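## Task

Get the black and the yellow supplement bottles onto the top of the two-door cabinet beside arm1, both upright and with each base fully supported by the cabinet top. Finish with the tray empty on the arm3/arm4 side of the wall, not in the wall opening. The drink can has to stay upright on the furniture it starts on. A loaded tray travels down one lane by itself and an empty one comes back on the other. If the black bottle, the yellow bottle or the drink can touches a roller lane while no gripper holds it, the task fails. Anything that stays in place only because a robot holds it does not count. At the end, open the grippers and move the arms away.

## Robot and tools

Robots: four identical i2rt Big YAM arms named arm1, arm2, arm3 and arm4. Each has six revolute joints, a two-finger gripper and a wrist camera. arm1 and arm2 share one room, arm3 and arm4 another; a wall with an opening separates them, and a tray rides roller lanes between the rooms (loaded tray goes one way on its own, empty tray returns on the other lane). The arms act independently and do not wait for one another. Reach is roughly 1.0 m from the joint1 axis. Joints move at different speeds, so the hand can sweep a wide path between postures.

Frames: one shared scene frame, origin on the floor, +z up. The hand point is the midpoint between the fingertips; its z axis runs along the fingers and the fingers close along its y axis. Each robot's foot pose is not printed. Room cameras cam_arm1_arm2 and cam_arm3_arm4 are fixed; the four wrist cameras (arm1_cam_wrist etc.) move with their arms, and their poses are derived from joint readings, so they carry extra error. Calibration figures (K, distortion, T_world_to_cam) were supplied for scene 1 and may be a few degrees or millimetres off.

Tool execute_actions: argument actions is a list holding exactly one action, or empty (then it only reports state and images). The action is an object keyed by robot name; under each name a "joints" object gives absolute targets, not offsets, by joint name. Keys and ranges: joint1_rad -2.879 to 2.879 (base yaw, positive counter-clockwise seen from above, 0 points along the foot's facing); joint2_rad 0 to 3.141 (shoulder, 0 = upper arm back and roughly level, increasing lifts it up then forward); joint3_rad 0 to 3.019 (elbow, 0 = folded); joint4_rad -1.692 to 1.57 (hand pitch, positive tips fingers up); joint5_rad -1.57 to 1.57 (hand sideways, positive to the arm's right); joint6_rad -2.094 to 2.094 (hand roll, positive clockwise viewed from behind); all in radians. gripper_m 0 to 0.093 is fingertip separation in metres. Done tolerances are ±0.045, ±0.14, ±0.09, ±0.055, ±0.03, ±0.035 rad and ±0.003 m. All listed motions start together; an action runs at most 15 s. Omitted joints or arms may keep pushing toward earlier targets. An unknown key or out-of-range number rejects the whole call with no motion. Optional cameras: list of camera names, or "all"; omitted/null means all, [] means none. Example: {"arm1": {"joints": {"gripper_m": 0.05}}, "arm2": {"joints": {"joint1_rad": 0.3}}}.

Tool wait: seconds from 0 to 10; commands nothing new, returns state and images. Tool zoom_image: camera name plus region [x0, y0, x1, y1] in pixels of that camera's latest full image, top-left is (0, 0), at most 504 by 504. Tool read_manual: section "licences" only; gives licence text, no motion. Tool finished_scene: scene integer 1 or 2; irreversible, reports success and gives the next scene's task. Replying with no tool call ends all remaining scenes.

Results: joint_positions per arm; a pictures line naming cameras in image order; joint torques (six arm joints, offset and noisy, nonzero even in free air); joint_status per commanded joint: off_target (stopped away from target, may still push), contact_stop or time_out (target dropped, holds position; a timed-out joint may keep a nearby target and keep pushing, listed under on_its_own), not_followed (a self/arm-collision check withheld targets, shown with a "joint command not followed" line and a cause; the gripper part still runs and the withheld targets may be retried later), limit_stop_at_motor_heat. on_its_own lists uncommanded behaviour; "held at" is the held target, not the actual position. MOTOR HOT warns from 85 °C; at 100 °C an OVER-TEMPERATURE FAULT drops that arm. If a result reports a stop, the reply's later motion, wait and finished_scene calls are skipped.

Cautions: the arms do not stop on contact and can push hard; relieve a stuck push by commanding the joint its reported position. Tiny target changes may not move a joint. Loaded joints sag. Avoid arm-to-arm presses or hits (the clearance check ignores fingers, gripper housings and wrist cameras and can react late). Do not drop, slam or knock objects, let anything leave the work area or reach the floor, or let the bottles or can touch a lane unheld. Loose objects may occasionally be nudged. Leave results resting on their own, grippers open and arms clear, before finished_scene.

Each tool is called as name(argument=value, ...), one argument or row to a line, values as JSON.

## Session

I'll start by looking at the current state of the scene.

execute_actions(
  actions=[],
)

Scene clock: 0.00 s.
Joint torques (N m, as the arm reports them, + toward a larger angle): no reading
Motor temperatures (°C, as the motors report them): arm1=[21 21 20 20 22 22] | arm2=[21 21 22 22 20 21] | arm3=[20 19 20 21 21 21] | arm4=[22 21 23 21 22 22]
arm1.joint_positions: joint1_rad=+0.246 joint2_rad=+0.522 joint3_rad=+1.535 joint4_rad=-1.329 joint5_rad=-0.072 joint6_rad=+0.143 gripper_m=+0.094
arm1.joint_status: not commanded
arm1.hand: x=-1.1957 y=-0.4389 z=+1.5749 quat_wxyz=(-0.297, +0.617, -0.527, -0.503) (m; scene frame)
arm2.joint_positions: joint1_rad=-0.281 joint2_rad=+0.600 joint3_rad=+1.633 joint4_rad=-1.469 joint5_rad=-0.139 joint6_rad=+0.778 gripper_m=+0.094
arm2.joint_status: not commanded
arm2.hand: x=-1.6335 y=+0.1055 z=+1.5557 quat_wxyz=(-0.514, -0.407, -0.735, -0.174) (m; scene frame)
arm3.joint_positions: joint1_rad=-0.859 joint2_rad=+0.587 joint3_rad=+1.585 joint4_rad=-1.308 joint5_rad=-0.196 joint6_rad=+0.453 gripper_m=+0.094
arm3.joint_status: not commanded
arm3.hand: x=+1.2845 y=-0.4662 z=+1.5044 quat_wxyz=(-0.448, +0.159, -0.786, -0.396) (m; scene frame)
arm4.joint_positions: joint1_rad=-0.063 joint2_rad=+0.402 joint3_rad=+1.523 joint4_rad=-1.228 joint5_rad=-0.081 joint6_rad=+0.765 gripper_m=+0.094
arm4.joint_status: not commanded
arm4.hand: x=+1.6449 y=+0.1263 z=+1.5889 quat_wxyz=(+0.250, +0.688, -0.283, -0.620) (m; scene frame)
pictures: arm1_cam_wrist, arm2_cam_wrist, arm3_cam_wrist, arm4_cam_wrist, cam_arm1_arm2, cam_arm3_arm4
Images, in order (width x height): arm1_cam_wrist 504x504, arm2_cam_wrist 504x504, arm3_cam_wrist 504x504, arm4_cam_wrist 504x504, cam_arm1_arm2 896x504, cam_arm3_arm4 896x504.

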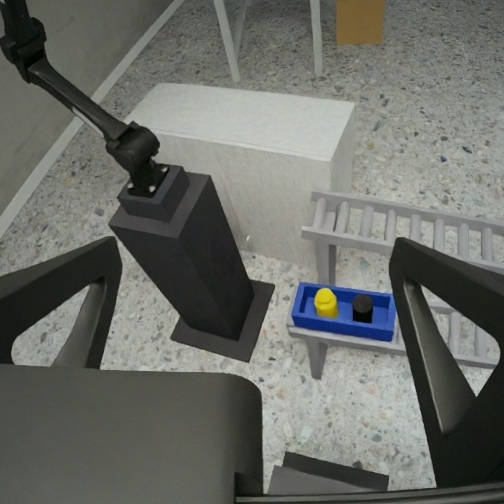

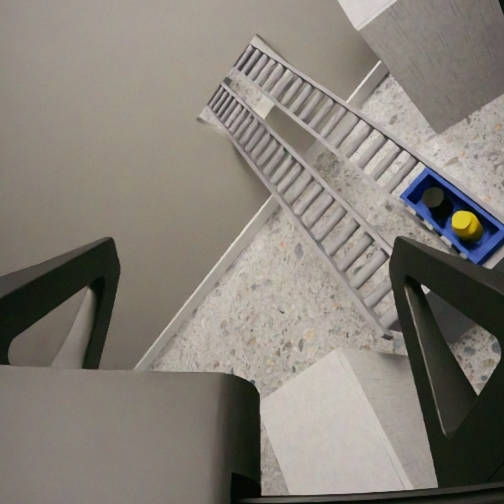

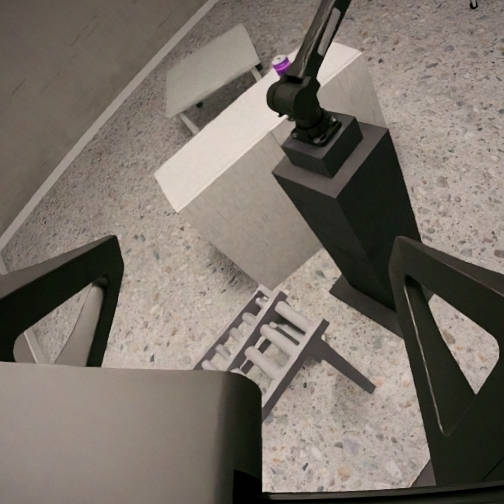

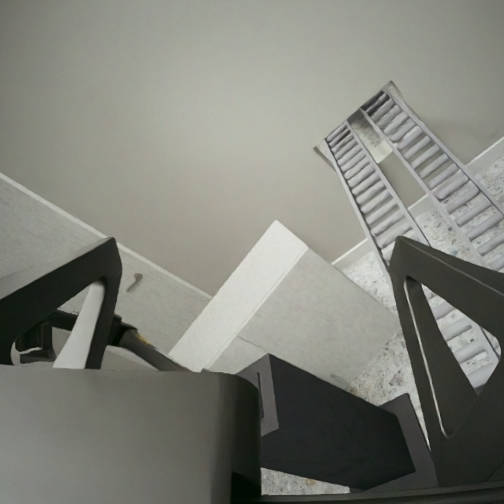

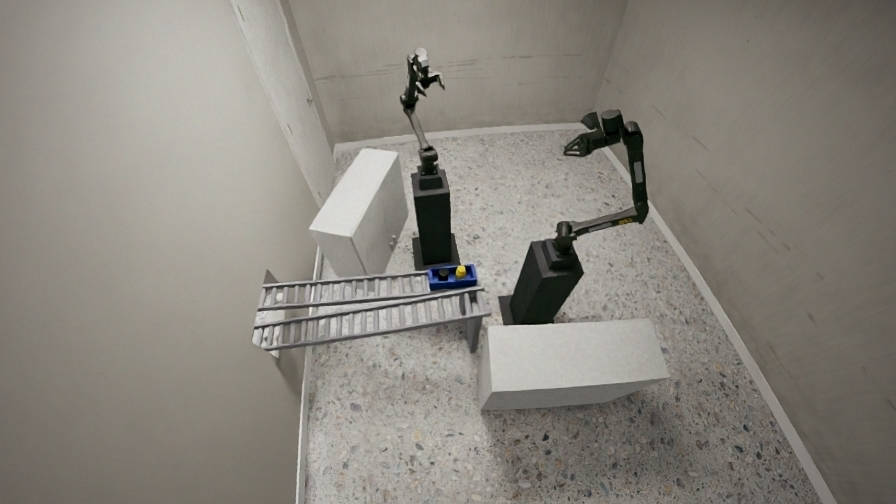

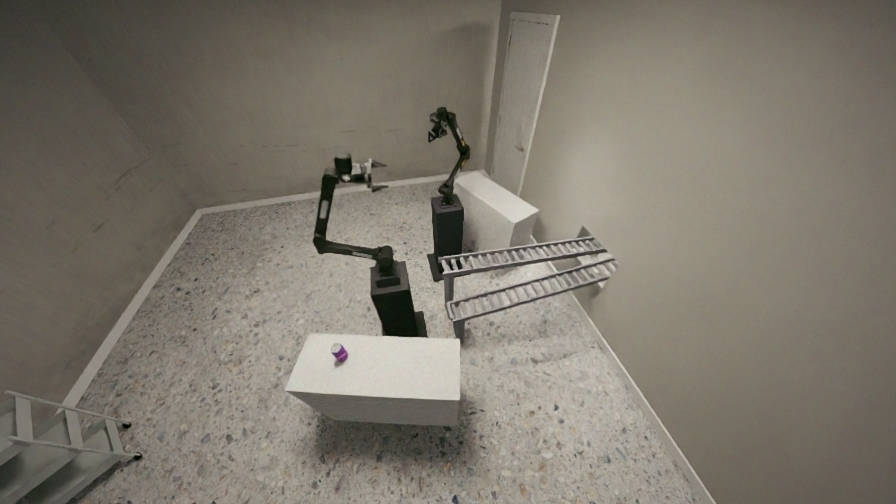

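zoom_image(
  camera="cam_arm1_arm2",
  region=[240, 130, 560, 370],
)

zoom_image(
  camera="arm1_cam_wrist",
  region=[260, 180, 500, 400],
)

zoom_image(
  camera="arm2_cam_wrist",
  region=[300, 100, 504, 360],
)

Region (240, 130, 560, 370) of cam_arm1_arm2's 896x504 image, scaled by 1.575, with more detail than that image has; it fills the top 378 rows of this view, and the rest is white.

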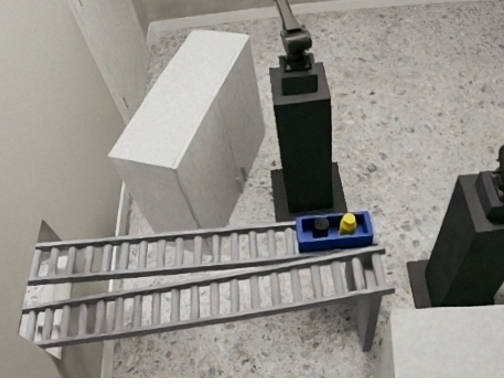

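Region (260, 180, 500, 400) of arm1_cam_wrist's 504x504 image, scaled by 2.100, with more detail than that image has; it fills the top 462 rows of this view, and the rest is white.

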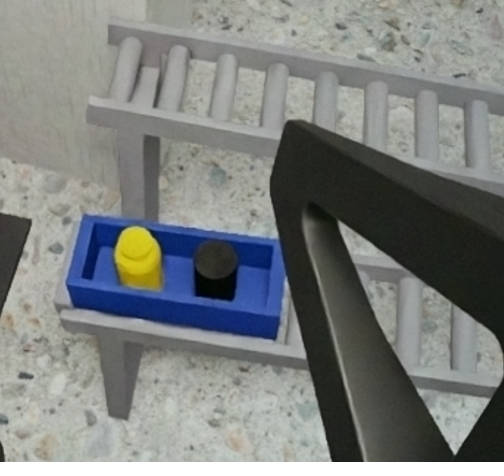

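Region (300, 100, 504, 360) of arm2_cam_wrist's 504x504 image, scaled by 1.938, with more detail than that image has; it fills the left 395 columns of this view, and the rest is white.

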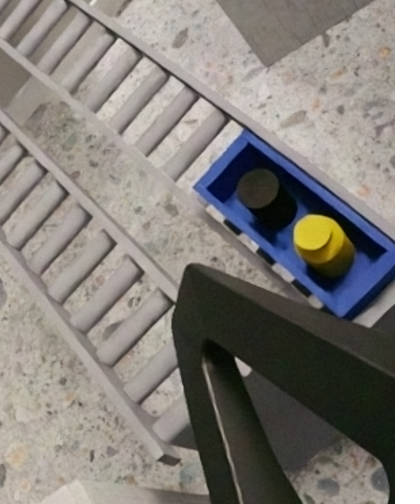

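execute_actions(
  actions=[
    {"arm1": {"joints": {"joint1_rad": 0.105, "joint2_rad": 2.165, "joint3_rad": 1.676, "joint4_rad": -1.082, "joint5_rad": 0.0, "joint6_rad": 0.105, "gripper_m": 0.093}}, "arm2": {"joints": {"joint1_rad": -0.115, "joint2_rad": 0.3, "joint3_rad": 0.9, "joint4_rad": -1.05, "joint5_rad": 0.0, "joint6_rad": 0.0}}},
  ],
  cameras=["arm1_cam_wrist", "arm2_cam_wrist", "cam_arm1_arm2"],
)

Scene clock: 119.00 s.
Joint torques (N m, as the arm reports them, + toward a larger angle): arm1=[  1.23 -19.16   9.99   0.37   0.17  -0.33] | arm2=[-0.66  4.35  8.43  3.07  0.11 -0.02] | arm3=[-0.9   3.45  7.89  2.08 -0.13  0.05] | arm4=[-0.41  6.62  7.13  2.11  0.07  0.04]
Motor temperatures (°C, as the motors report them): arm1=[21 22 27 21 22 22] | arm2=[21 21 26 22 20 21] | arm3=[20 19 29 21 21 21] | arm4=[22 22 28 21 22 22]
arm1.joint_positions: joint1_rad=+0.114 joint2_rad=+2.167 joint3_rad=+1.658 joint4_rad=-1.079 joint5_rad=-0.002 joint6_rad=+0.120 gripper_m=+0.093
arm1.joint_status: all done
arm1.hand: x=-1.2212 y=+0.0151 z=+0.9185 quat_wxyz=(+0.011, +0.708, -0.706, +0.008) (m; scene frame)
arm2.joint_positions: joint1_rad=-0.118 joint2_rad=+0.310 joint3_rad=+0.890 joint4_rad=-1.066 joint5_rad=-0.003 joint6_rad=+0.010 gripper_m=+0.094
arm2.joint_status: all done
arm2.hand: x=-1.5795 y=+0.0980 z=+1.3359 quat_wxyz=(-0.517, -0.072, -0.852, +0.043) (m; scene frame)
arm3.joint_positions: joint1_rad=-0.859 joint2_rad=+0.587 joint3_rad=+1.585 joint4_rad=-1.308 joint5_rad=-0.196 joint6_rad=+0.453 gripper_m=+0.094
arm3.joint_status: not commanded
arm3.hand: x=+1.2845 y=-0.4662 z=+1.5044 quat_wxyz=(-0.448, +0.159, -0.786, -0.396) (m; scene frame)
arm4.joint_positions: joint1_rad=-0.063 joint2_rad=+0.402 joint3_rad=+1.523 joint4_rad=-1.228 joint5_rad=-0.081 joint6_rad=+0.766 gripper_m=+0.094
arm4.joint_status: not commanded
arm4.hand: x=+1.6449 y=+0.1263 z=+1.5889 quat_wxyz=(+0.250, +0.687, -0.283, -0.620) (m; scene frame)
pictures: arm1_cam_wrist, arm2_cam_wrist, cam_arm1_arm2
camera_calibration (this result's frames):
arm1_cam_wrist: T_world_to_cam=[[0.999872, 0.0119334, 0.0106123, 1.20966], [0.00319364, -0.800528, 0.599286, -0.525082], [0.015647, -0.599176, -0.800464, 0.887726], [0, 0, 0, 1]] pos_world=[-1.22172, 0.0971261, 1.01243]
arm2_cam_wrist: T_world_to_cam=[[-0.166189, -0.986091, -0.00251014, -0.164625], [-0.88339, 0.15001, -0.44398, -0.812708], [0.438182, -0.071567, -0.896033, 2.02014], [0, 0, 0, 1]] pos_world=[-1.63049, 0.104155, 1.44888]
Images, in order (width x height): arm1_cam_wrist 504x504, arm2_cam_wrist 504x504, cam_arm1_arm2 896x504.

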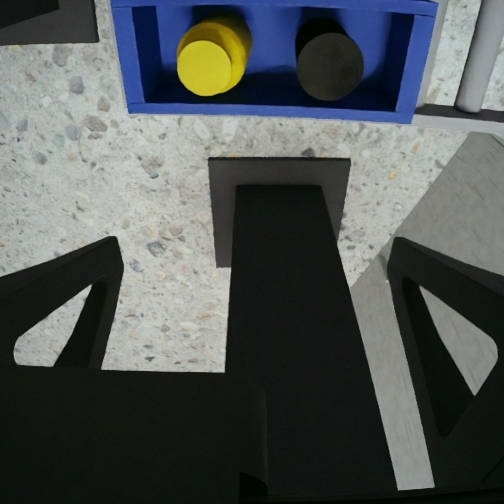

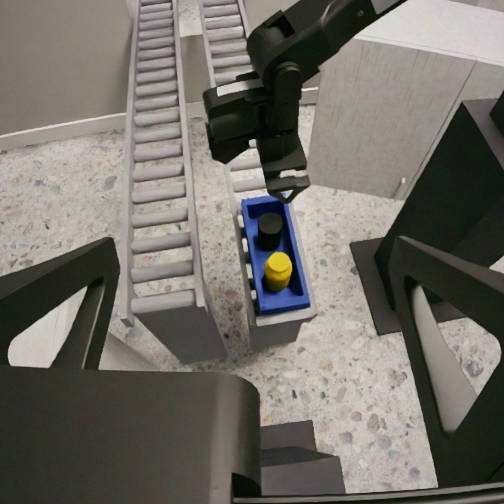

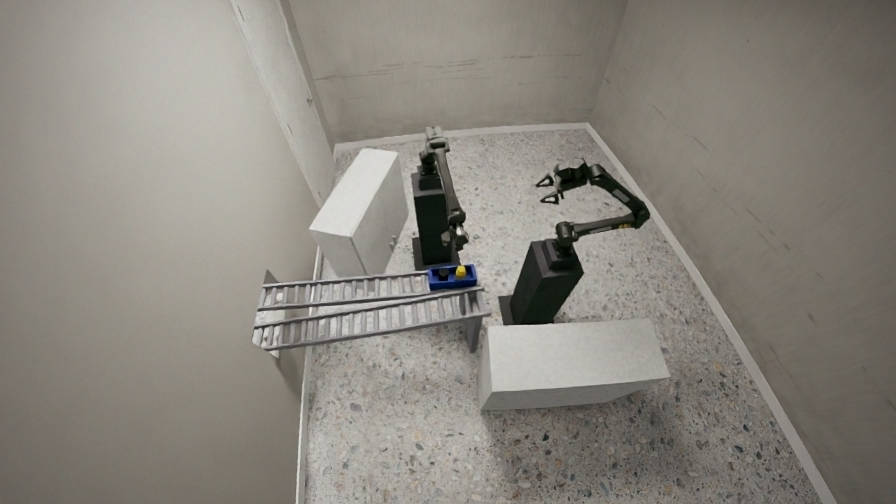

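zoom_image(
  camera="arm2_cam_wrist",
  region=[110, 150, 350, 370],
)

zoom_image(
  camera="arm1_cam_wrist",
  region=[90, 0, 504, 150],
)

Region (110, 150, 350, 370) of arm2_cam_wrist's 504x504 image, scaled by 2.100, with more detail than that image has; it fills the top 462 rows of this view, and the rest is white.

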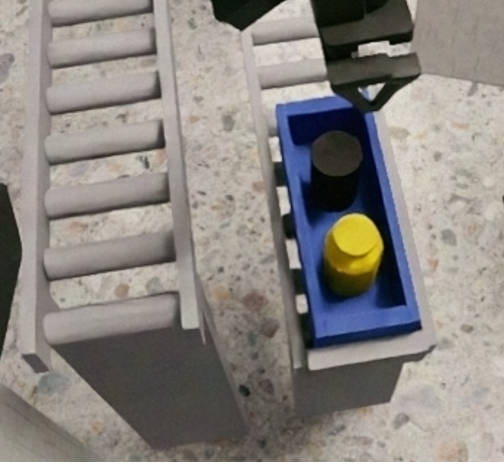

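Region (90, 0, 504, 150) of arm1_cam_wrist's 504x504 image, scaled by 1.217, with more detail than that image has; it fills the top 183 rows of this view, and the rest is white.

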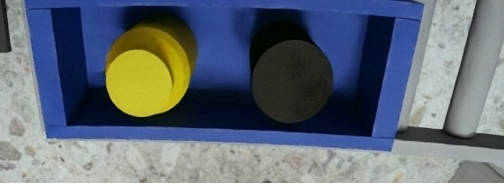

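execute_actions(
  actions=[
    {"arm1": {"joints": {"joint1_rad": -0.001, "joint2_rad": 2.453, "joint3_rad": 1.734, "joint4_rad": -0.826, "joint5_rad": 0.0, "joint6_rad": 0.005, "gripper_m": 0.093}}, "arm3": {"joints": {"joint3_rad": 2.16, "joint4_rad": 0.0}}, "arm4": {"joints": {"joint3_rad": 1.97, "joint4_rad": 0.0}}},
  ],
  cameras=["arm1_cam_wrist", "arm2_cam_wrist", "cam_arm1_arm2"],
)

Scene clock: 175.57 s.
Joint torques (N m, as the arm reports them, + toward a larger angle): arm1=[  2.56 -21.26   8.96   0.87   0.12  -0.35] | arm2=[-0.62  4.37  8.42  3.07  0.12 -0.03] | arm3=[-1.6  11.67 -1.22  0.01 -0.05  0.11] | arm4=[-0.57 15.85 -0.8   0.48  0.11  0.14]
Motor temperatures (°C, as the motors report them): arm1=[21 31 29 20 22 22] | arm2=[21 21 29 22 20 21] | arm3=[20 20 30 21 21 21] | arm4=[22 22 29 21 22 22]
arm1.joint_positions: joint1_rad=-0.010 joint2_rad=+2.461 joint3_rad=+1.714 joint4_rad=-0.834 joint5_rad=+0.000 joint6_rad=+0.020 gripper_m=+0.093
arm1.joint_status: all done
arm1.hand: x=-1.1449 y=+0.0347 z=+0.7544 quat_wxyz=(+0.009, +0.699, -0.715, +0.006) (m; scene frame)
arm2.joint_positions: joint1_rad=-0.118 joint2_rad=+0.310 joint3_rad=+0.890 joint4_rad=-1.066 joint5_rad=-0.003 joint6_rad=+0.010 gripper_m=+0.094
arm2.joint_status: not commanded
arm2.hand: x=-1.5795 y=+0.0980 z=+1.3359 quat_wxyz=(-0.517, -0.072, -0.852, +0.043) (m; scene frame)
arm3.joint_positions: joint1_rad=-0.859 joint2_rad=+0.574 joint3_rad=+2.166 joint4_rad=-0.018 joint5_rad=-0.196 joint6_rad=+0.453 gripper_m=+0.094
arm3.joint_status: all done
arm3.hand: x=+0.9430 y=-0.7675 z=+1.8723 quat_wxyz=(-0.831, +0.091, +0.020, -0.548) (m; scene frame)
arm4.joint_positions: joint1_rad=-0.063 joint2_rad=+0.391 joint3_rad=+1.977 joint4_rad=-0.008 joint5_rad=-0.081 joint6_rad=+0.765 gripper_m=+0.094
arm4.joint_status: all done
arm4.hand: x=+2.0622 y=+0.0890 z=+1.8950 quat_wxyz=(+0.331, +0.014, +0.038, -0.943) (m; scene frame)
pictures: arm1_cam_wrist, arm2_cam_wrist, cam_arm1_arm2
camera_calibration (this result's frames):
arm1_cam_wrist: T_world_to_cam=[[0.999861, -0.0125572, 0.0110044, 1.13538], [-0.0166388, -0.804231, 0.594084, -0.42997], [0.00139, -0.594185, -0.804328, 0.753335], [0, 0, 0, 1]] pos_world=[-1.14342, 0.116082, 0.848872]
arm2_cam_wrist: T_world_to_cam=[[-0.166189, -0.986091, -0.00251014, -0.164625], [-0.88339, 0.15001, -0.44398, -0.812708], [0.438182, -0.071567, -0.896033, 2.02014], [0, 0, 0, 1]] pos_world=[-1.63049, 0.104155, 1.44888]
Images, in order (width x height): arm1_cam_wrist 504x504, arm2_cam_wrist 504x504, cam_arm1_arm2 896x504.

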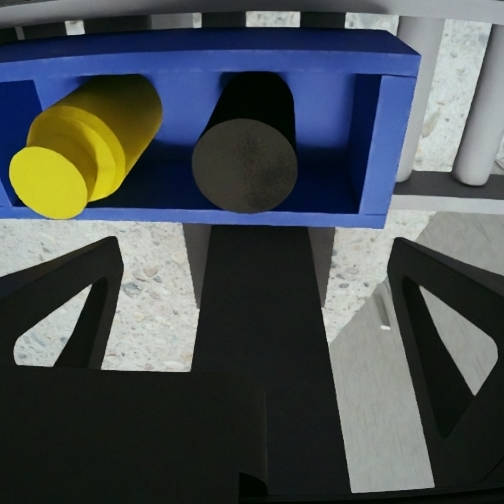

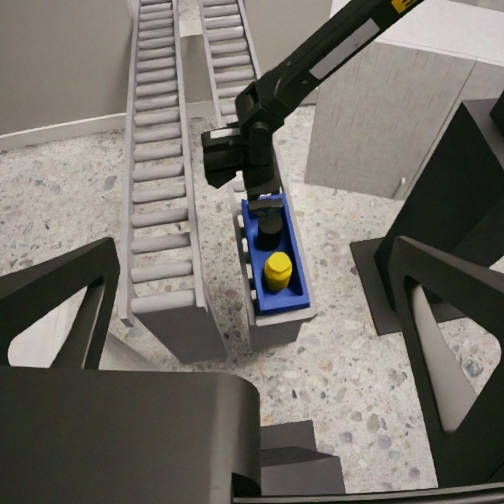

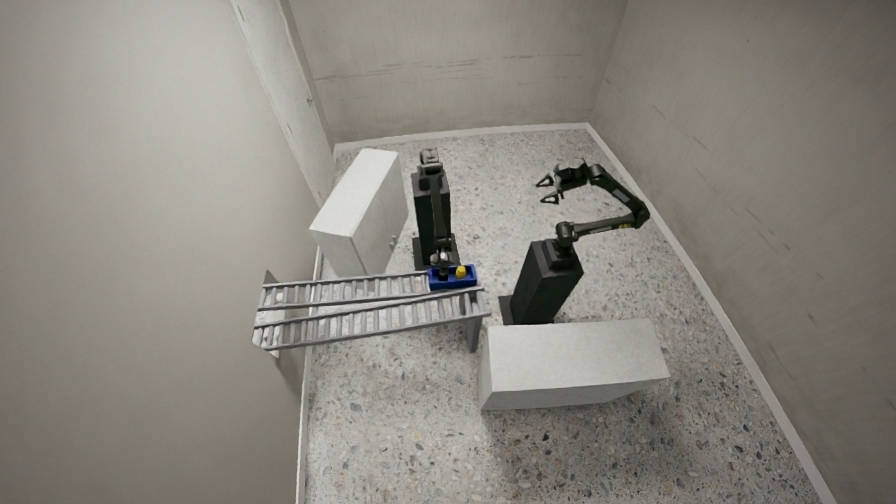

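execute_actions(
  actions=[
    {"arm1": {"joints": {"joint1_rad": 0.0, "joint2_rad": 2.572, "joint3_rad": 1.764, "joint4_rad": -0.718}}},
  ],
  cameras=["arm1_cam_wrist", "arm2_cam_wrist"],
)

Scene clock: 190.47 s.
Joint torques (N m, as the arm reports them, + toward a larger angle): arm1=[  2.93 -21.03   8.09   0.77   0.12  -0.35] | arm2=[-0.66  4.32  8.42  3.07  0.12 -0.03] | arm3=[-1.38 12.4  -1.2   0.44  0.02  0.17] | arm4=[ 0.08 15.5  -0.96  0.45  0.12  0.13]
Motor temperatures (°C, as the motors report them): arm1=[21 32 29 20 22 22] | arm2=[21 21 29 22 20 21] | arm3=[20 21 26 21 21 21] | arm4=[22 24 27 21 22 22]
arm1.joint_positions: joint1_rad=-0.010 joint2_rad=+2.574 joint3_rad=+1.745 joint4_rad=-0.726 joint5_rad=+0.000 joint6_rad=+0.020 gripper_m=+0.093
arm1.joint_status: all done
arm1.hand: x=-1.1451 y=+0.0369 z=+0.6931 quat_wxyz=(+0.000, +0.699, -0.715, -0.003) (m; scene frame)
arm2.joint_positions: joint1_rad=-0.118 joint2_rad=+0.310 joint3_rad=+0.890 joint4_rad=-1.066 joint5_rad=-0.003 joint6_rad=+0.010 gripper_m=+0.094
arm2.joint_status: not commanded
arm2.hand: x=-1.5795 y=+0.0980 z=+1.3359 quat_wxyz=(-0.517, -0.072, -0.852, +0.043) (m; scene frame)
arm3.joint_positions: joint1_rad=-0.859 joint2_rad=+0.574 joint3_rad=+2.166 joint4_rad=-0.017 joint5_rad=-0.196 joint6_rad=+0.453 gripper_m=+0.094
arm3.joint_status: not commanded
arm3.hand: x=+0.9429 y=-0.7676 z=+1.8723 quat_wxyz=(-0.831, +0.091, +0.021, -0.548) (m; scene frame)
arm4.joint_positions: joint1_rad=-0.063 joint2_rad=+0.391 joint3_rad=+1.977 joint4_rad=-0.008 joint5_rad=-0.081 joint6_rad=+0.765 gripper_m=+0.094
arm4.joint_status: not commanded
arm4.hand: x=+2.0622 y=+0.0890 z=+1.8950 quat_wxyz=(+0.331, +0.014, +0.038, -0.943) (m; scene frame)
pictures: arm1_cam_wrist, arm2_cam_wrist
camera_calibration (this result's frames):
arm1_cam_wrist: T_world_to_cam=[[0.999859, -0.0129506, 0.0107335, 1.13654], [-0.0167642, -0.819367, 0.573024, -0.376741], [0.00137368, -0.573123, -0.819468, 0.71497], [0, 0, 0, 1]] pos_world=[-1.14368, 0.115796, 0.789578]
arm2_cam_wrist: T_world_to_cam=[[-0.166189, -0.986091, -0.00251014, -0.164625], [-0.88339, 0.15001, -0.44398, -0.812708], [0.438182, -0.071567, -0.896033, 2.02014], [0, 0, 0, 1]] pos_world=[-1.63049, 0.104155, 1.44888]
Images, in order (width x height): arm1_cam_wrist 504x504, arm2_cam_wrist 504x504.

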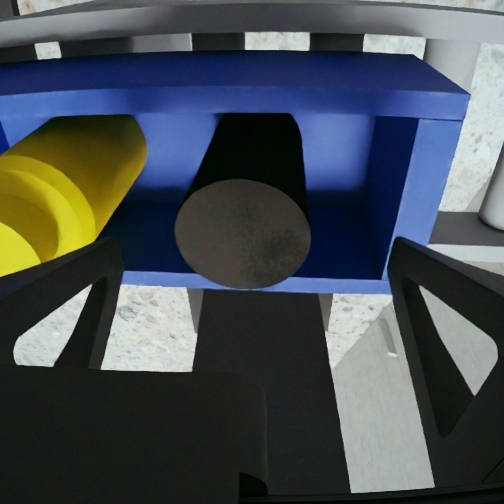

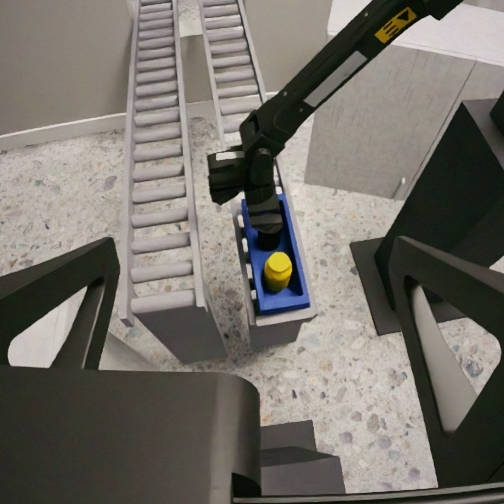

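execute_actions(
  actions=[
    {"arm1": {"joints": {"joint2_rad": 2.711, "joint3_rad": 1.845, "joint4_rad": -0.665}}},
  ],
  cameras=["arm1_cam_wrist", "arm2_cam_wrist"],
)

Scene clock: 198.00 s.
Joint torques (N m, as the arm reports them, + toward a larger angle): arm1=[  2.82 -21.     7.42   0.46   0.13  -0.35] | arm2=[-0.61  4.32  8.42  3.06  0.12 -0.03] | arm3=[-1.28 12.55 -0.77  0.13 -0.04  0.12] | arm4=[ 0.22 15.4  -0.87  0.38  0.1   0.12]
Motor temperatures (°C, as the motors report them): arm1=[21 33 28 20 22 22] | arm2=[21 21 30 22 20 21] | arm3=[20 22 25 21 21 21] | arm4=[22 24 26 21 22 22]
arm1.joint_positions: joint1_rad=-0.010 joint2_rad=+2.714 joint3_rad=+1.830 joint4_rad=-0.667 joint5_rad=+0.000 joint6_rad=+0.020 gripper_m=+0.093
arm1.joint_status: all done
arm1.hand: x=-1.1454 y=+0.0385 z=+0.6287 quat_wxyz=(-0.002, +0.699, -0.715, -0.005) (m; scene frame)
arm2.joint_positions: joint1_rad=-0.118 joint2_rad=+0.310 joint3_rad=+0.890 joint4_rad=-1.066 joint5_rad=-0.003 joint6_rad=+0.010 gripper_m=+0.094
arm2.joint_status: not commanded
arm2.hand: x=-1.5795 y=+0.0980 z=+1.3359 quat_wxyz=(-0.517, -0.072, -0.852, +0.043) (m; scene frame)
arm3.joint_positions: joint1_rad=-0.859 joint2_rad=+0.574 joint3_rad=+2.166 joint4_rad=-0.017 joint5_rad=-0.196 joint6_rad=+0.453 gripper_m=+0.094
arm3.joint_status: not commanded
arm3.hand: x=+0.9429 y=-0.7676 z=+1.8723 quat_wxyz=(-0.831, +0.091, +0.021, -0.548) (m; scene frame)
arm4.joint_positions: joint1_rad=-0.063 joint2_rad=+0.391 joint3_rad=+1.977 joint4_rad=-0.008 joint5_rad=-0.081 joint6_rad=+0.765 gripper_m=+0.094
arm4.joint_status: not commanded
arm4.hand: x=+2.0622 y=+0.0890 z=+1.8950 quat_wxyz=(+0.331, +0.014, +0.038, -0.943) (m; scene frame)
pictures: arm1_cam_wrist, arm2_cam_wrist
camera_calibration (this result's frames):
arm1_cam_wrist: T_world_to_cam=[[0.999858, -0.0130135, 0.0106887, 1.13756], [-0.0167845, -0.821764, 0.569581, -0.336317], [0.00137135, -0.569679, -0.821866, 0.664513], [0, 0, 0, 1]] pos_world=[-1.14395, 0.116989, 0.725541]
arm2_cam_wrist: T_world_to_cam=[[-0.166189, -0.986091, -0.00251014, -0.164625], [-0.88339, 0.15001, -0.44398, -0.812708], [0.438182, -0.071567, -0.896033, 2.02014], [0, 0, 0, 1]] pos_world=[-1.63049, 0.104155, 1.44888]
Images, in order (width x height): arm1_cam_wrist 504x504, arm2_cam_wrist 504x504.

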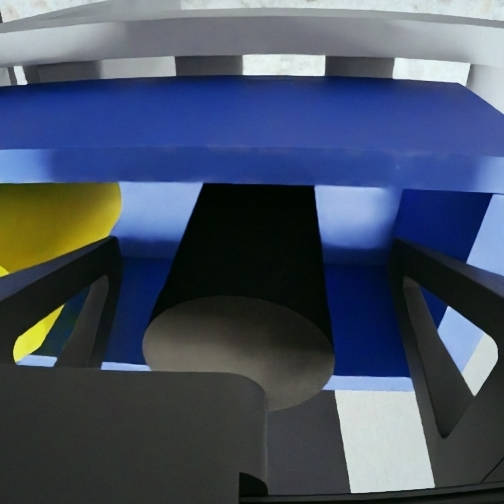

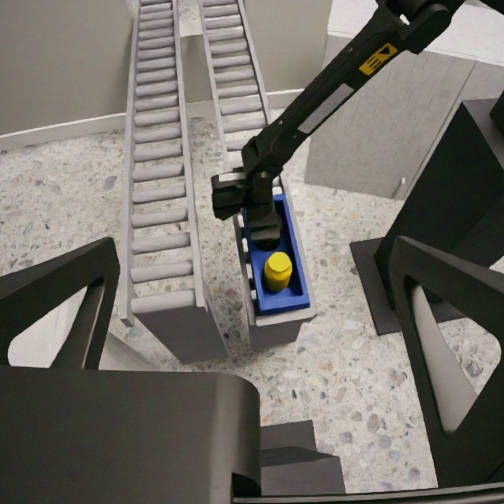

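execute_actions(
  actions=[
    {"arm1": {"joints": {"gripper_m": 0.04}}},
  ],
  cameras=["arm1_cam_wrist"],
)

Scene clock: 201.03 s.
Joint torques (N m, as the arm reports them, + toward a larger angle): arm1=[  2.82 -20.83   7.61   0.56   0.14  -0.34] | arm2=[-0.61  4.32  8.42  3.07  0.12 -0.03] | arm3=[-1.47 12.07 -1.08  0.25 -0.05  0.14] | arm4=[ 0.2  15.96 -0.88  0.41  0.12  0.12]
Motor temperatures (°C, as the motors report them): arm1=[21 33 28 20 22 22] | arm2=[21 21 30 22 20 21] | arm3=[20 22 25 21 21 21] | arm4=[22 24 26 21 22 22]
arm1.joint_positions: joint1_rad=-0.010 joint2_rad=+2.714 joint3_rad=+1.830 joint4_rad=-0.667 joint5_rad=-0.001 joint6_rad=+0.019 gripper_m=+0.055
arm1.joint_status: gripper_m off_target (ended at +0.055, target +0.040)
arm1.hand: x=-1.1458 y=+0.0385 z=+0.6287 quat_wxyz=(-0.002, +0.699, -0.715, -0.005) (m; scene frame)
arm2.joint_positions: joint1_rad=-0.118 joint2_rad=+0.310 joint3_rad=+0.890 joint4_rad=-1.066 joint5_rad=-0.003 joint6_rad=+0.010 gripper_m=+0.094
arm2.joint_status: not commanded
arm2.hand: x=-1.5795 y=+0.0980 z=+1.3359 quat_wxyz=(-0.517, -0.072, -0.852, +0.043) (m; scene frame)
arm3.joint_positions: joint1_rad=-0.859 joint2_rad=+0.574 joint3_rad=+2.166 joint4_rad=-0.017 joint5_rad=-0.196 joint6_rad=+0.453 gripper_m=+0.094
arm3.joint_status: not commanded
arm3.hand: x=+0.9429 y=-0.7676 z=+1.8723 quat_wxyz=(-0.831, +0.091, +0.021, -0.548) (m; scene frame)
arm4.joint_positions: joint1_rad=-0.063 joint2_rad=+0.391 joint3_rad=+1.977 joint4_rad=-0.008 joint5_rad=-0.081 joint6_rad=+0.765 gripper_m=+0.094
arm4.joint_status: not commanded
arm4.hand: x=+2.0622 y=+0.0890 z=+1.8950 quat_wxyz=(+0.331, +0.014, +0.038, -0.943) (m; scene frame)
pictures: arm1_cam_wrist
camera_calibration (this result's frames):
arm1_cam_wrist: T_world_to_cam=[[0.99988, -0.0118619, 0.00992954, 1.13839], [-0.0154055, -0.821786, 0.569587, -0.334747], [0.00140356, -0.569672, -0.821871, 0.664555], [0, 0, 0, 1]] pos_world=[-1.14434, 0.116991, 0.725542]
Images, in order (width x height): arm1_cam_wrist 504x504.

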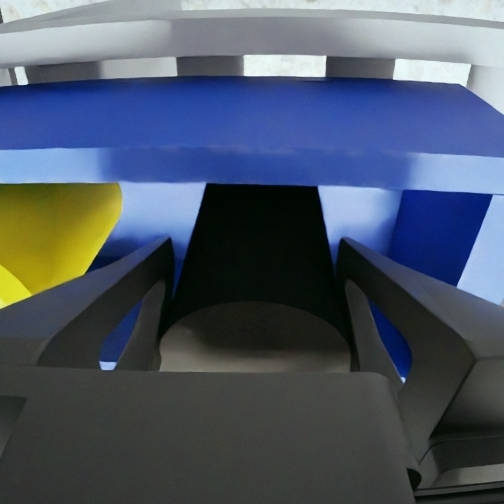

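execute_actions(
  actions=[
    {"arm1": {"joints": {"joint2_rad": 2.45, "joint3_rad": 1.734, "joint4_rad": -0.82}}},
  ],
  cameras=["arm1_cam_wrist", "arm2_cam_wrist"],
)

Scene clock: 204.93 s.
Joint torques (N m, as the arm reports them, + toward a larger angle): arm1=[  2.66 -19.47   8.31   0.16   0.13  -0.34] | arm2=[-0.62  4.32  8.42  3.06  0.12 -0.03] | arm3=[-1.58 12.86 -0.93  0.45 -0.01  0.08] | arm4=[-0.24 15.5  -0.95  0.46  0.1   0.14]
Motor temperatures (°C, as the motors report them): arm1=[21 33 28 20 22 22] | arm2=[21 21 30 22 20 21] | arm3=[20 22 25 21 21 21] | arm4=[22 25 26 21 22 22]
arm1.joint_positions: joint1_rad=-0.010 joint2_rad=+2.447 joint3_rad=+1.722 joint4_rad=-0.812 joint5_rad=+0.000 joint6_rad=+0.019 gripper_m=+0.055
arm1.joint_status: all done
arm1.hand: x=-1.1451 y=+0.0490 z=+0.7659 quat_wxyz=(-0.007, +0.699, -0.715, -0.010) (m; scene frame)
arm2.joint_positions: joint1_rad=-0.118 joint2_rad=+0.310 joint3_rad=+0.890 joint4_rad=-1.066 joint5_rad=-0.003 joint6_rad=+0.010 gripper_m=+0.094
arm2.joint_status: not commanded
arm2.hand: x=-1.5795 y=+0.0980 z=+1.3359 quat_wxyz=(-0.517, -0.072, -0.852, +0.043) (m; scene frame)
arm3.joint_positions: joint1_rad=-0.859 joint2_rad=+0.574 joint3_rad=+2.166 joint4_rad=-0.017 joint5_rad=-0.196 joint6_rad=+0.453 gripper_m=+0.094
arm3.joint_status: not commanded
arm3.hand: x=+0.9429 y=-0.7676 z=+1.8723 quat_wxyz=(-0.831, +0.091, +0.021, -0.548) (m; scene frame)
arm4.joint_positions: joint1_rad=-0.063 joint2_rad=+0.391 joint3_rad=+1.977 joint4_rad=-0.008 joint5_rad=-0.081 joint6_rad=+0.765 gripper_m=+0.094
arm4.joint_status: not commanded
arm4.hand: x=+2.0622 y=+0.0890 z=+1.8950 quat_wxyz=(+0.331, +0.014, +0.038, -0.943) (m; scene frame)
pictures: arm1_cam_wrist, arm2_cam_wrist
camera_calibration (this result's frames):
arm1_cam_wrist: T_world_to_cam=[[0.999875, -0.0120819, 0.0101615, 1.1363], [-0.0156949, -0.830168, 0.557293, -0.394791], [0.00170263, -0.557383, -0.830254, 0.789439], [0, 0, 0, 1]] pos_world=[-1.1437, 0.126005, 0.863902]
arm2_cam_wrist: T_world_to_cam=[[-0.166189, -0.986091, -0.00251014, -0.164625], [-0.88339, 0.15001, -0.44398, -0.812708], [0.438182, -0.071567, -0.896033, 2.02014], [0, 0, 0, 1]] pos_world=[-1.63049, 0.104155, 1.44888]
Images, in order (width x height): arm1_cam_wrist 504x504, arm2_cam_wrist 504x504.

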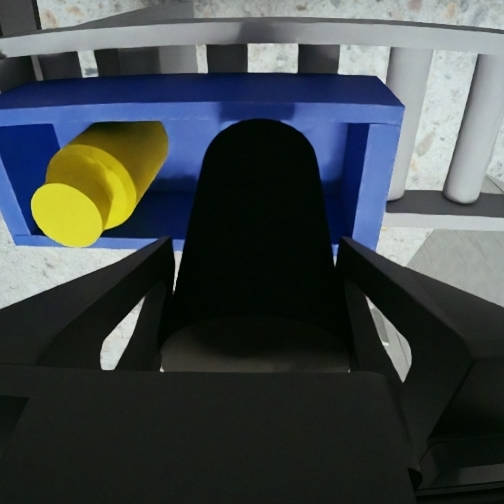

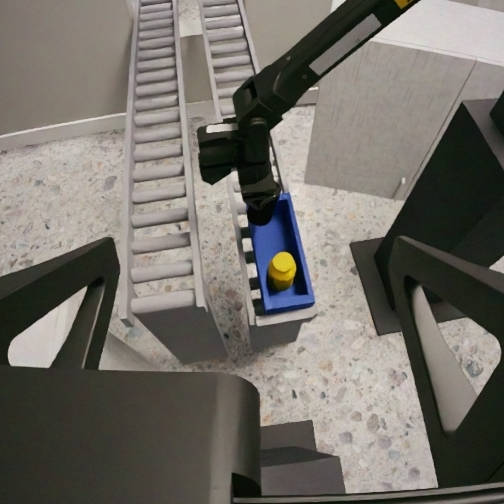

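execute_actions(
  actions=[
    {"arm1": {"joints": {"joint1_rad": -0.3, "joint2_rad": 1.432, "joint3_rad": 1.135, "joint4_rad": -1.245}}},
  ],
  cameras=["arm1_cam_wrist", "cam_arm1_arm2"],
)

execute_actions(
  actions=[
    {"arm1": {"joints": {"joint1_rad": -1.3}}},
  ],
  cameras=["arm1_cam_wrist", "cam_arm1_arm2", "arm2_cam_wrist"],
)

Scene clock: 220.23 s.
Joint torques (N m, as the arm reports them, + toward a larger angle): arm1=[ 1.94 -9.2   9.83  0.25  0.1  -0.32] | arm2=[-0.66  4.34  8.42  3.06  0.12 -0.03] | arm3=[-1.35 11.61 -1.1   0.23 -0.05  0.1 ] | arm4=[-0.5  15.7  -0.96  0.35  0.1   0.09]
Motor temperatures (°C, as the motors report them): arm1=[21 33 28 20 22 22] | arm2=[21 21 30 22 20 21] | arm3=[20 23 24 21 21 21] | arm4=[22 25 26 21 22 22]
arm1.joint_positions: joint1_rad=-0.299 joint2_rad=+1.429 joint3_rad=+1.130 joint4_rad=-1.237 joint5_rad=+0.000 joint6_rad=+0.019 gripper_m=+0.055
arm1.joint_status: all done
arm1.hand: x=-1.0276 y=-0.2066 z=+1.1029 quat_wxyz=(-0.009, +0.590, -0.808, -0.008) (m; scene frame)
arm2.joint_positions: joint1_rad=-0.118 joint2_rad=+0.310 joint3_rad=+0.890 joint4_rad=-1.066 joint5_rad=-0.003 joint6_rad=+0.010 gripper_m=+0.094
arm2.joint_status: not commanded
arm2.hand: x=-1.5795 y=+0.0980 z=+1.3359 quat_wxyz=(-0.517, -0.072, -0.852, +0.043) (m; scene frame)
arm3.joint_positions: joint1_rad=-0.859 joint2_rad=+0.574 joint3_rad=+2.166 joint4_rad=-0.017 joint5_rad=-0.196 joint6_rad=+0.453 gripper_m=+0.094
arm3.joint_status: not commanded
arm3.hand: x=+0.9429 y=-0.7676 z=+1.8723 quat_wxyz=(-0.831, +0.091, +0.021, -0.548) (m; scene frame)
arm4.joint_positions: joint1_rad=-0.063 joint2_rad=+0.391 joint3_rad=+1.977 joint4_rad=-0.008 joint5_rad=-0.081 joint6_rad=+0.765 gripper_m=+0.094
arm4.joint_status: not commanded
arm4.hand: x=+2.0622 y=+0.0890 z=+1.8950 quat_wxyz=(+0.331, +0.014, +0.038, -0.943) (m; scene frame)
pictures: arm1_cam_wrist, cam_arm1_arm2
camera_calibration (this result's frames):
arm1_cam_wrist: T_world_to_cam=[[0.955223, -0.295575, 0.0135646, 0.904074], [-0.252599, -0.790744, 0.5576, -1.02858], [-0.154087, -0.536059, -0.829999, 0.770617], [0, 0, 0, 1]] pos_world=[-1.00467, -0.133029, 1.20089]
Images, in order (width x height): arm1_cam_wrist 504x504, cam_arm1_arm2 896x504.

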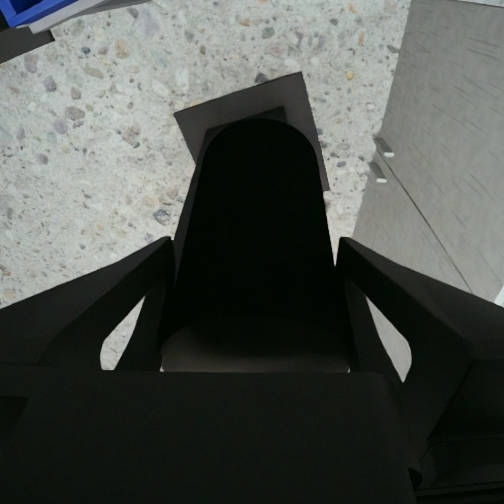

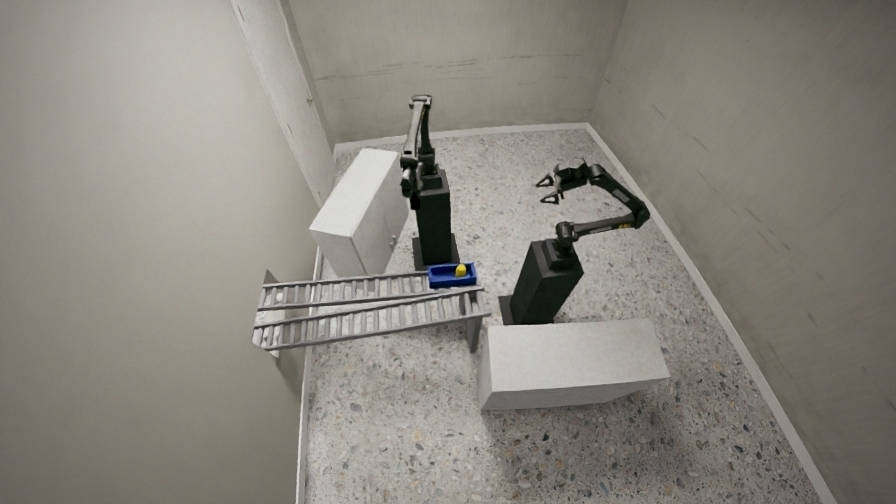

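Scene clock: 221.70 s.
Joint torques (N m, as the arm reports them, + toward a larger angle): arm1=[  1.31 -10.05   9.93   0.33   0.04  -0.35] | arm2=[-0.63  4.31  8.43  3.07  0.11 -0.03] | arm3=[-1.55 13.09 -0.85  0.33 -0.01  0.09] | arm4=[-0.28 15.9  -0.77  0.51  0.08  0.14]
Motor temperatures (°C, as the motors report them): arm1=[21 33 28 20 22 22] | arm2=[21 21 30 22 20 21] | arm3=[20 23 24 21 21 21] | arm4=[22 25 26 21 22 22]
arm1.joint_positions: joint1_rad=-1.299 joint2_rad=+1.430 joint3_rad=+1.130 joint4_rad=-1.237 joint5_rad=+0.002 joint6_rad=+0.019 gripper_m=+0.055
arm1.joint_status: all done
arm1.hand: x=-0.7519 y=-0.4861 z=+1.1040 quat_wxyz=(-0.014, +0.130, -0.991, +0.003) (m; scene frame)
arm2.joint_positions: joint1_rad=-0.118 joint2_rad=+0.310 joint3_rad=+0.890 joint4_rad=-1.066 joint5_rad=-0.003 joint6_rad=+0.010 gripper_m=+0.094
arm2.joint_status: not commanded
arm2.hand: x=-1.5795 y=+0.0980 z=+1.3359 quat_wxyz=(-0.517, -0.072, -0.852, +0.043) (m; scene frame)
arm3.joint_positions: joint1_rad=-0.859 joint2_rad=+0.574 joint3_rad=+2.166 joint4_rad=-0.017 joint5_rad=-0.196 joint6_rad=+0.453 gripper_m=+0.094
arm3.joint_status: not commanded
arm3.hand: x=+0.9429 y=-0.7676 z=+1.8723 quat_wxyz=(-0.831, +0.091, +0.021, -0.548) (m; scene frame)
arm4.joint_positions: joint1_rad=-0.063 joint2_rad=+0.391 joint3_rad=+1.977 joint4_rad=-0.008 joint5_rad=-0.081 joint6_rad=+0.765 gripper_m=+0.094
arm4.joint_status: not commanded
arm4.hand: x=+2.0622 y=+0.0890 z=+1.8950 quat_wxyz=(+0.331, +0.014, +0.038, -0.943) (m; scene frame)
pictures: arm1_cam_wrist, arm2_cam_wrist, cam_arm1_arm2
camera_calibration (this result's frames):
arm1_cam_wrist: T_world_to_cam=[[0.267068, -0.963362, 0.0246817, -0.296257], [-0.805069, -0.208962, 0.555157, -1.31044], [-0.529659, -0.168135, -0.831379, 0.562218], [0, 0, 0, 1]] pos_world=[-0.678092, -0.464707, 1.20223]
arm2_cam_wrist: T_world_to_cam=[[-0.166189, -0.986091, -0.00251014, -0.164625], [-0.88339, 0.15001, -0.44398, -0.812708], [0.438182, -0.071567, -0.896033, 2.02014], [0, 0, 0, 1]] pos_world=[-1.63049, 0.104155, 1.44888]
Images, in order (width x height): arm1_cam_wrist 504x504, arm2_cam_wrist 504x504, cam_arm1_arm2 896x504.

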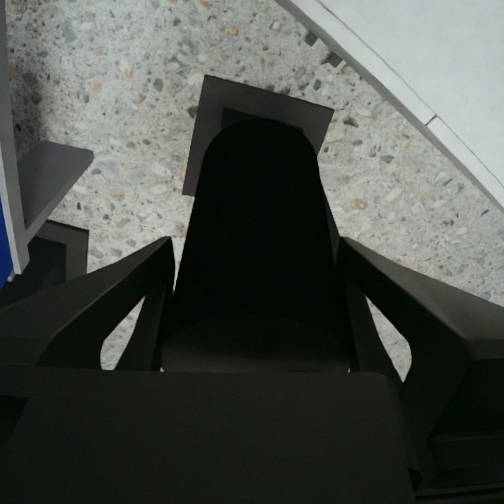

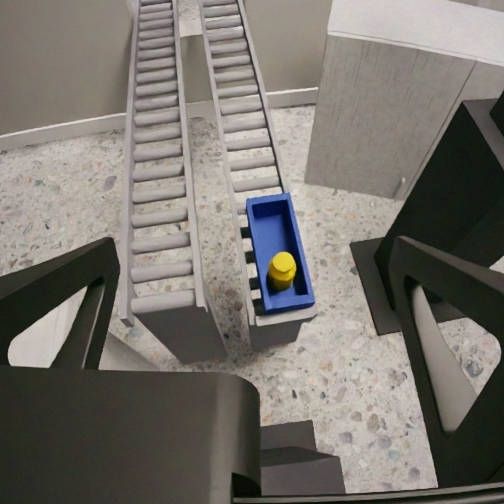

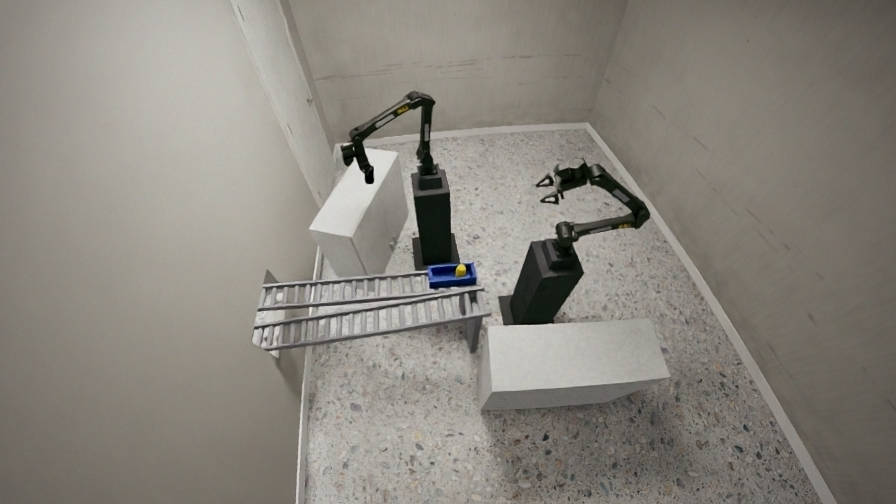

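execute_actions(
  actions=[
    {"arm1": {"joints": {"joint1_rad": -1.94, "joint2_rad": 2.072, "joint3_rad": 1.446, "joint4_rad": -0.909}}},
  ],
  cameras=["arm1_cam_wrist", "cam_arm1_arm2"],
)

Scene clock: 255.10 s.
Joint torques (N m, as the arm reports them, + toward a larger angle): arm1=[  1.83 -18.71   9.58   0.33   0.09  -0.35] | arm2=[-0.65  4.32  8.43  3.07  0.11 -0.03] | arm3=[-1.07 12.34 -0.9   0.23 -0.08  0.11] | arm4=[-0.12 15.96 -0.93  0.32  0.13  0.12]
Motor temperatures (°C, as the motors report them): arm1=[21 29 30 20 22 22] | arm2=[21 21 31 22 20 21] | arm3=[20 24 24 21 21 21] | arm4=[22 26 26 21 22 22]
arm1.joint_positions: joint1_rad=-1.942 joint2_rad=+2.093 joint3_rad=+1.424 joint4_rad=-0.906 joint5_rad=+0.001 joint6_rad=+0.018 gripper_m=+0.055
arm1.joint_status: all done
arm1.hand: x=-0.6149 y=-0.8030 z=+0.8925 quat_wxyz=(+0.003, -0.189, -0.982, +0.005) (m; scene frame)
arm2.joint_positions: joint1_rad=-0.118 joint2_rad=+0.310 joint3_rad=+0.890 joint4_rad=-1.066 joint5_rad=-0.003 joint6_rad=+0.010 gripper_m=+0.094
arm2.joint_status: not commanded
arm2.hand: x=-1.5795 y=+0.0980 z=+1.3359 quat_wxyz=(-0.517, -0.072, -0.852, +0.043) (m; scene frame)
arm3.joint_positions: joint1_rad=-0.859 joint2_rad=+0.574 joint3_rad=+2.166 joint4_rad=-0.017 joint5_rad=-0.196 joint6_rad=+0.453 gripper_m=+0.094
arm3.joint_status: not commanded
arm3.hand: x=+0.9429 y=-0.7676 z=+1.8723 quat_wxyz=(-0.831, +0.091, +0.021, -0.548) (m; scene frame)
arm4.joint_positions: joint1_rad=-0.063 joint2_rad=+0.391 joint3_rad=+1.977 joint4_rad=-0.008 joint5_rad=-0.081 joint6_rad=+0.765 gripper_m=+0.094
arm4.joint_status: not commanded
arm4.hand: x=+2.0622 y=+0.0890 z=+1.8950 quat_wxyz=(+0.331, +0.014, +0.038, -0.943) (m; scene frame)
pictures: arm1_cam_wrist, cam_arm1_arm2
camera_calibration (this result's frames):
arm1_cam_wrist: T_world_to_cam=[[-0.362885, -0.931453, 0.0266616, -0.996341], [-0.753278, 0.310072, 0.580024, -0.722484], [-0.548532, 0.190398, -0.814163, 0.666527], [0, 0, 0, 1]] pos_world=[-0.540177, -0.830928, 0.988284]
Images, in order (width x height): arm1_cam_wrist 504x504, cam_arm1_arm2 896x504.

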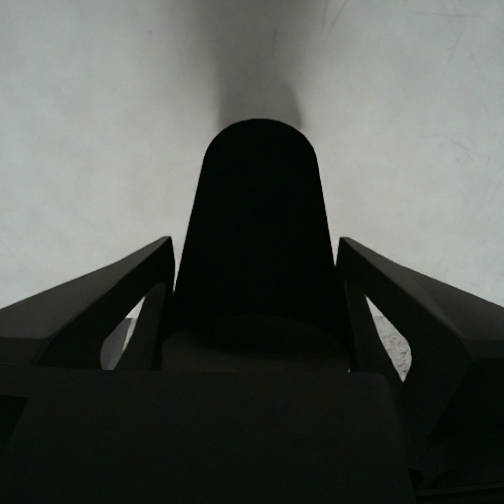

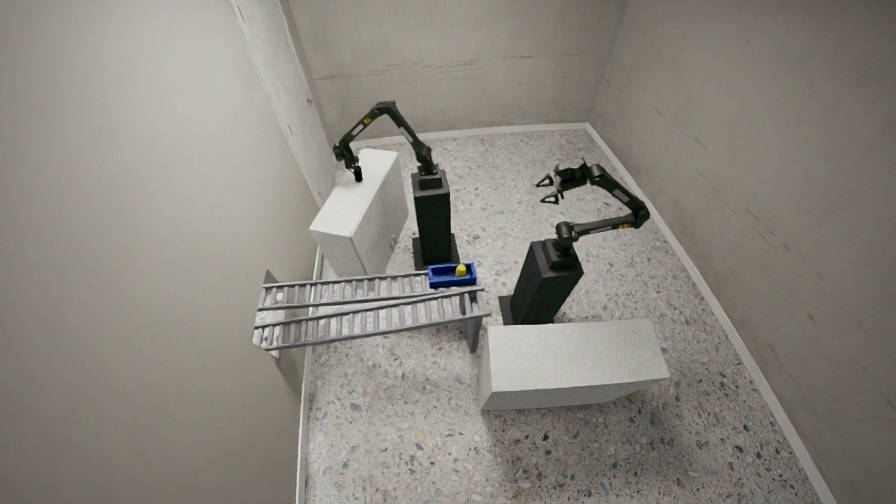

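zoom_image(
  camera="cam_arm1_arm2",
  region=[300, 130, 420, 250],
)

Region (300, 130, 420, 250) of cam_arm1_arm2's 896x504 image, scaled by 4.200, with more detail than that image has.

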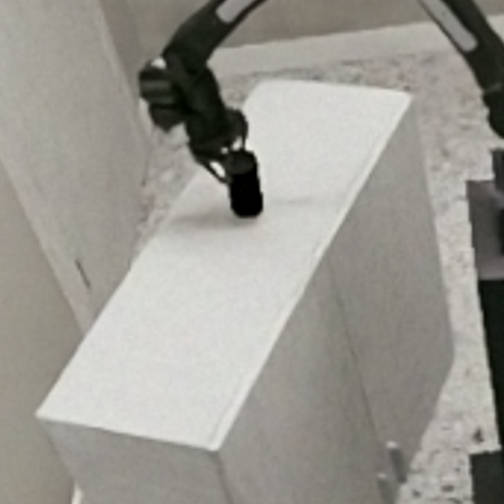

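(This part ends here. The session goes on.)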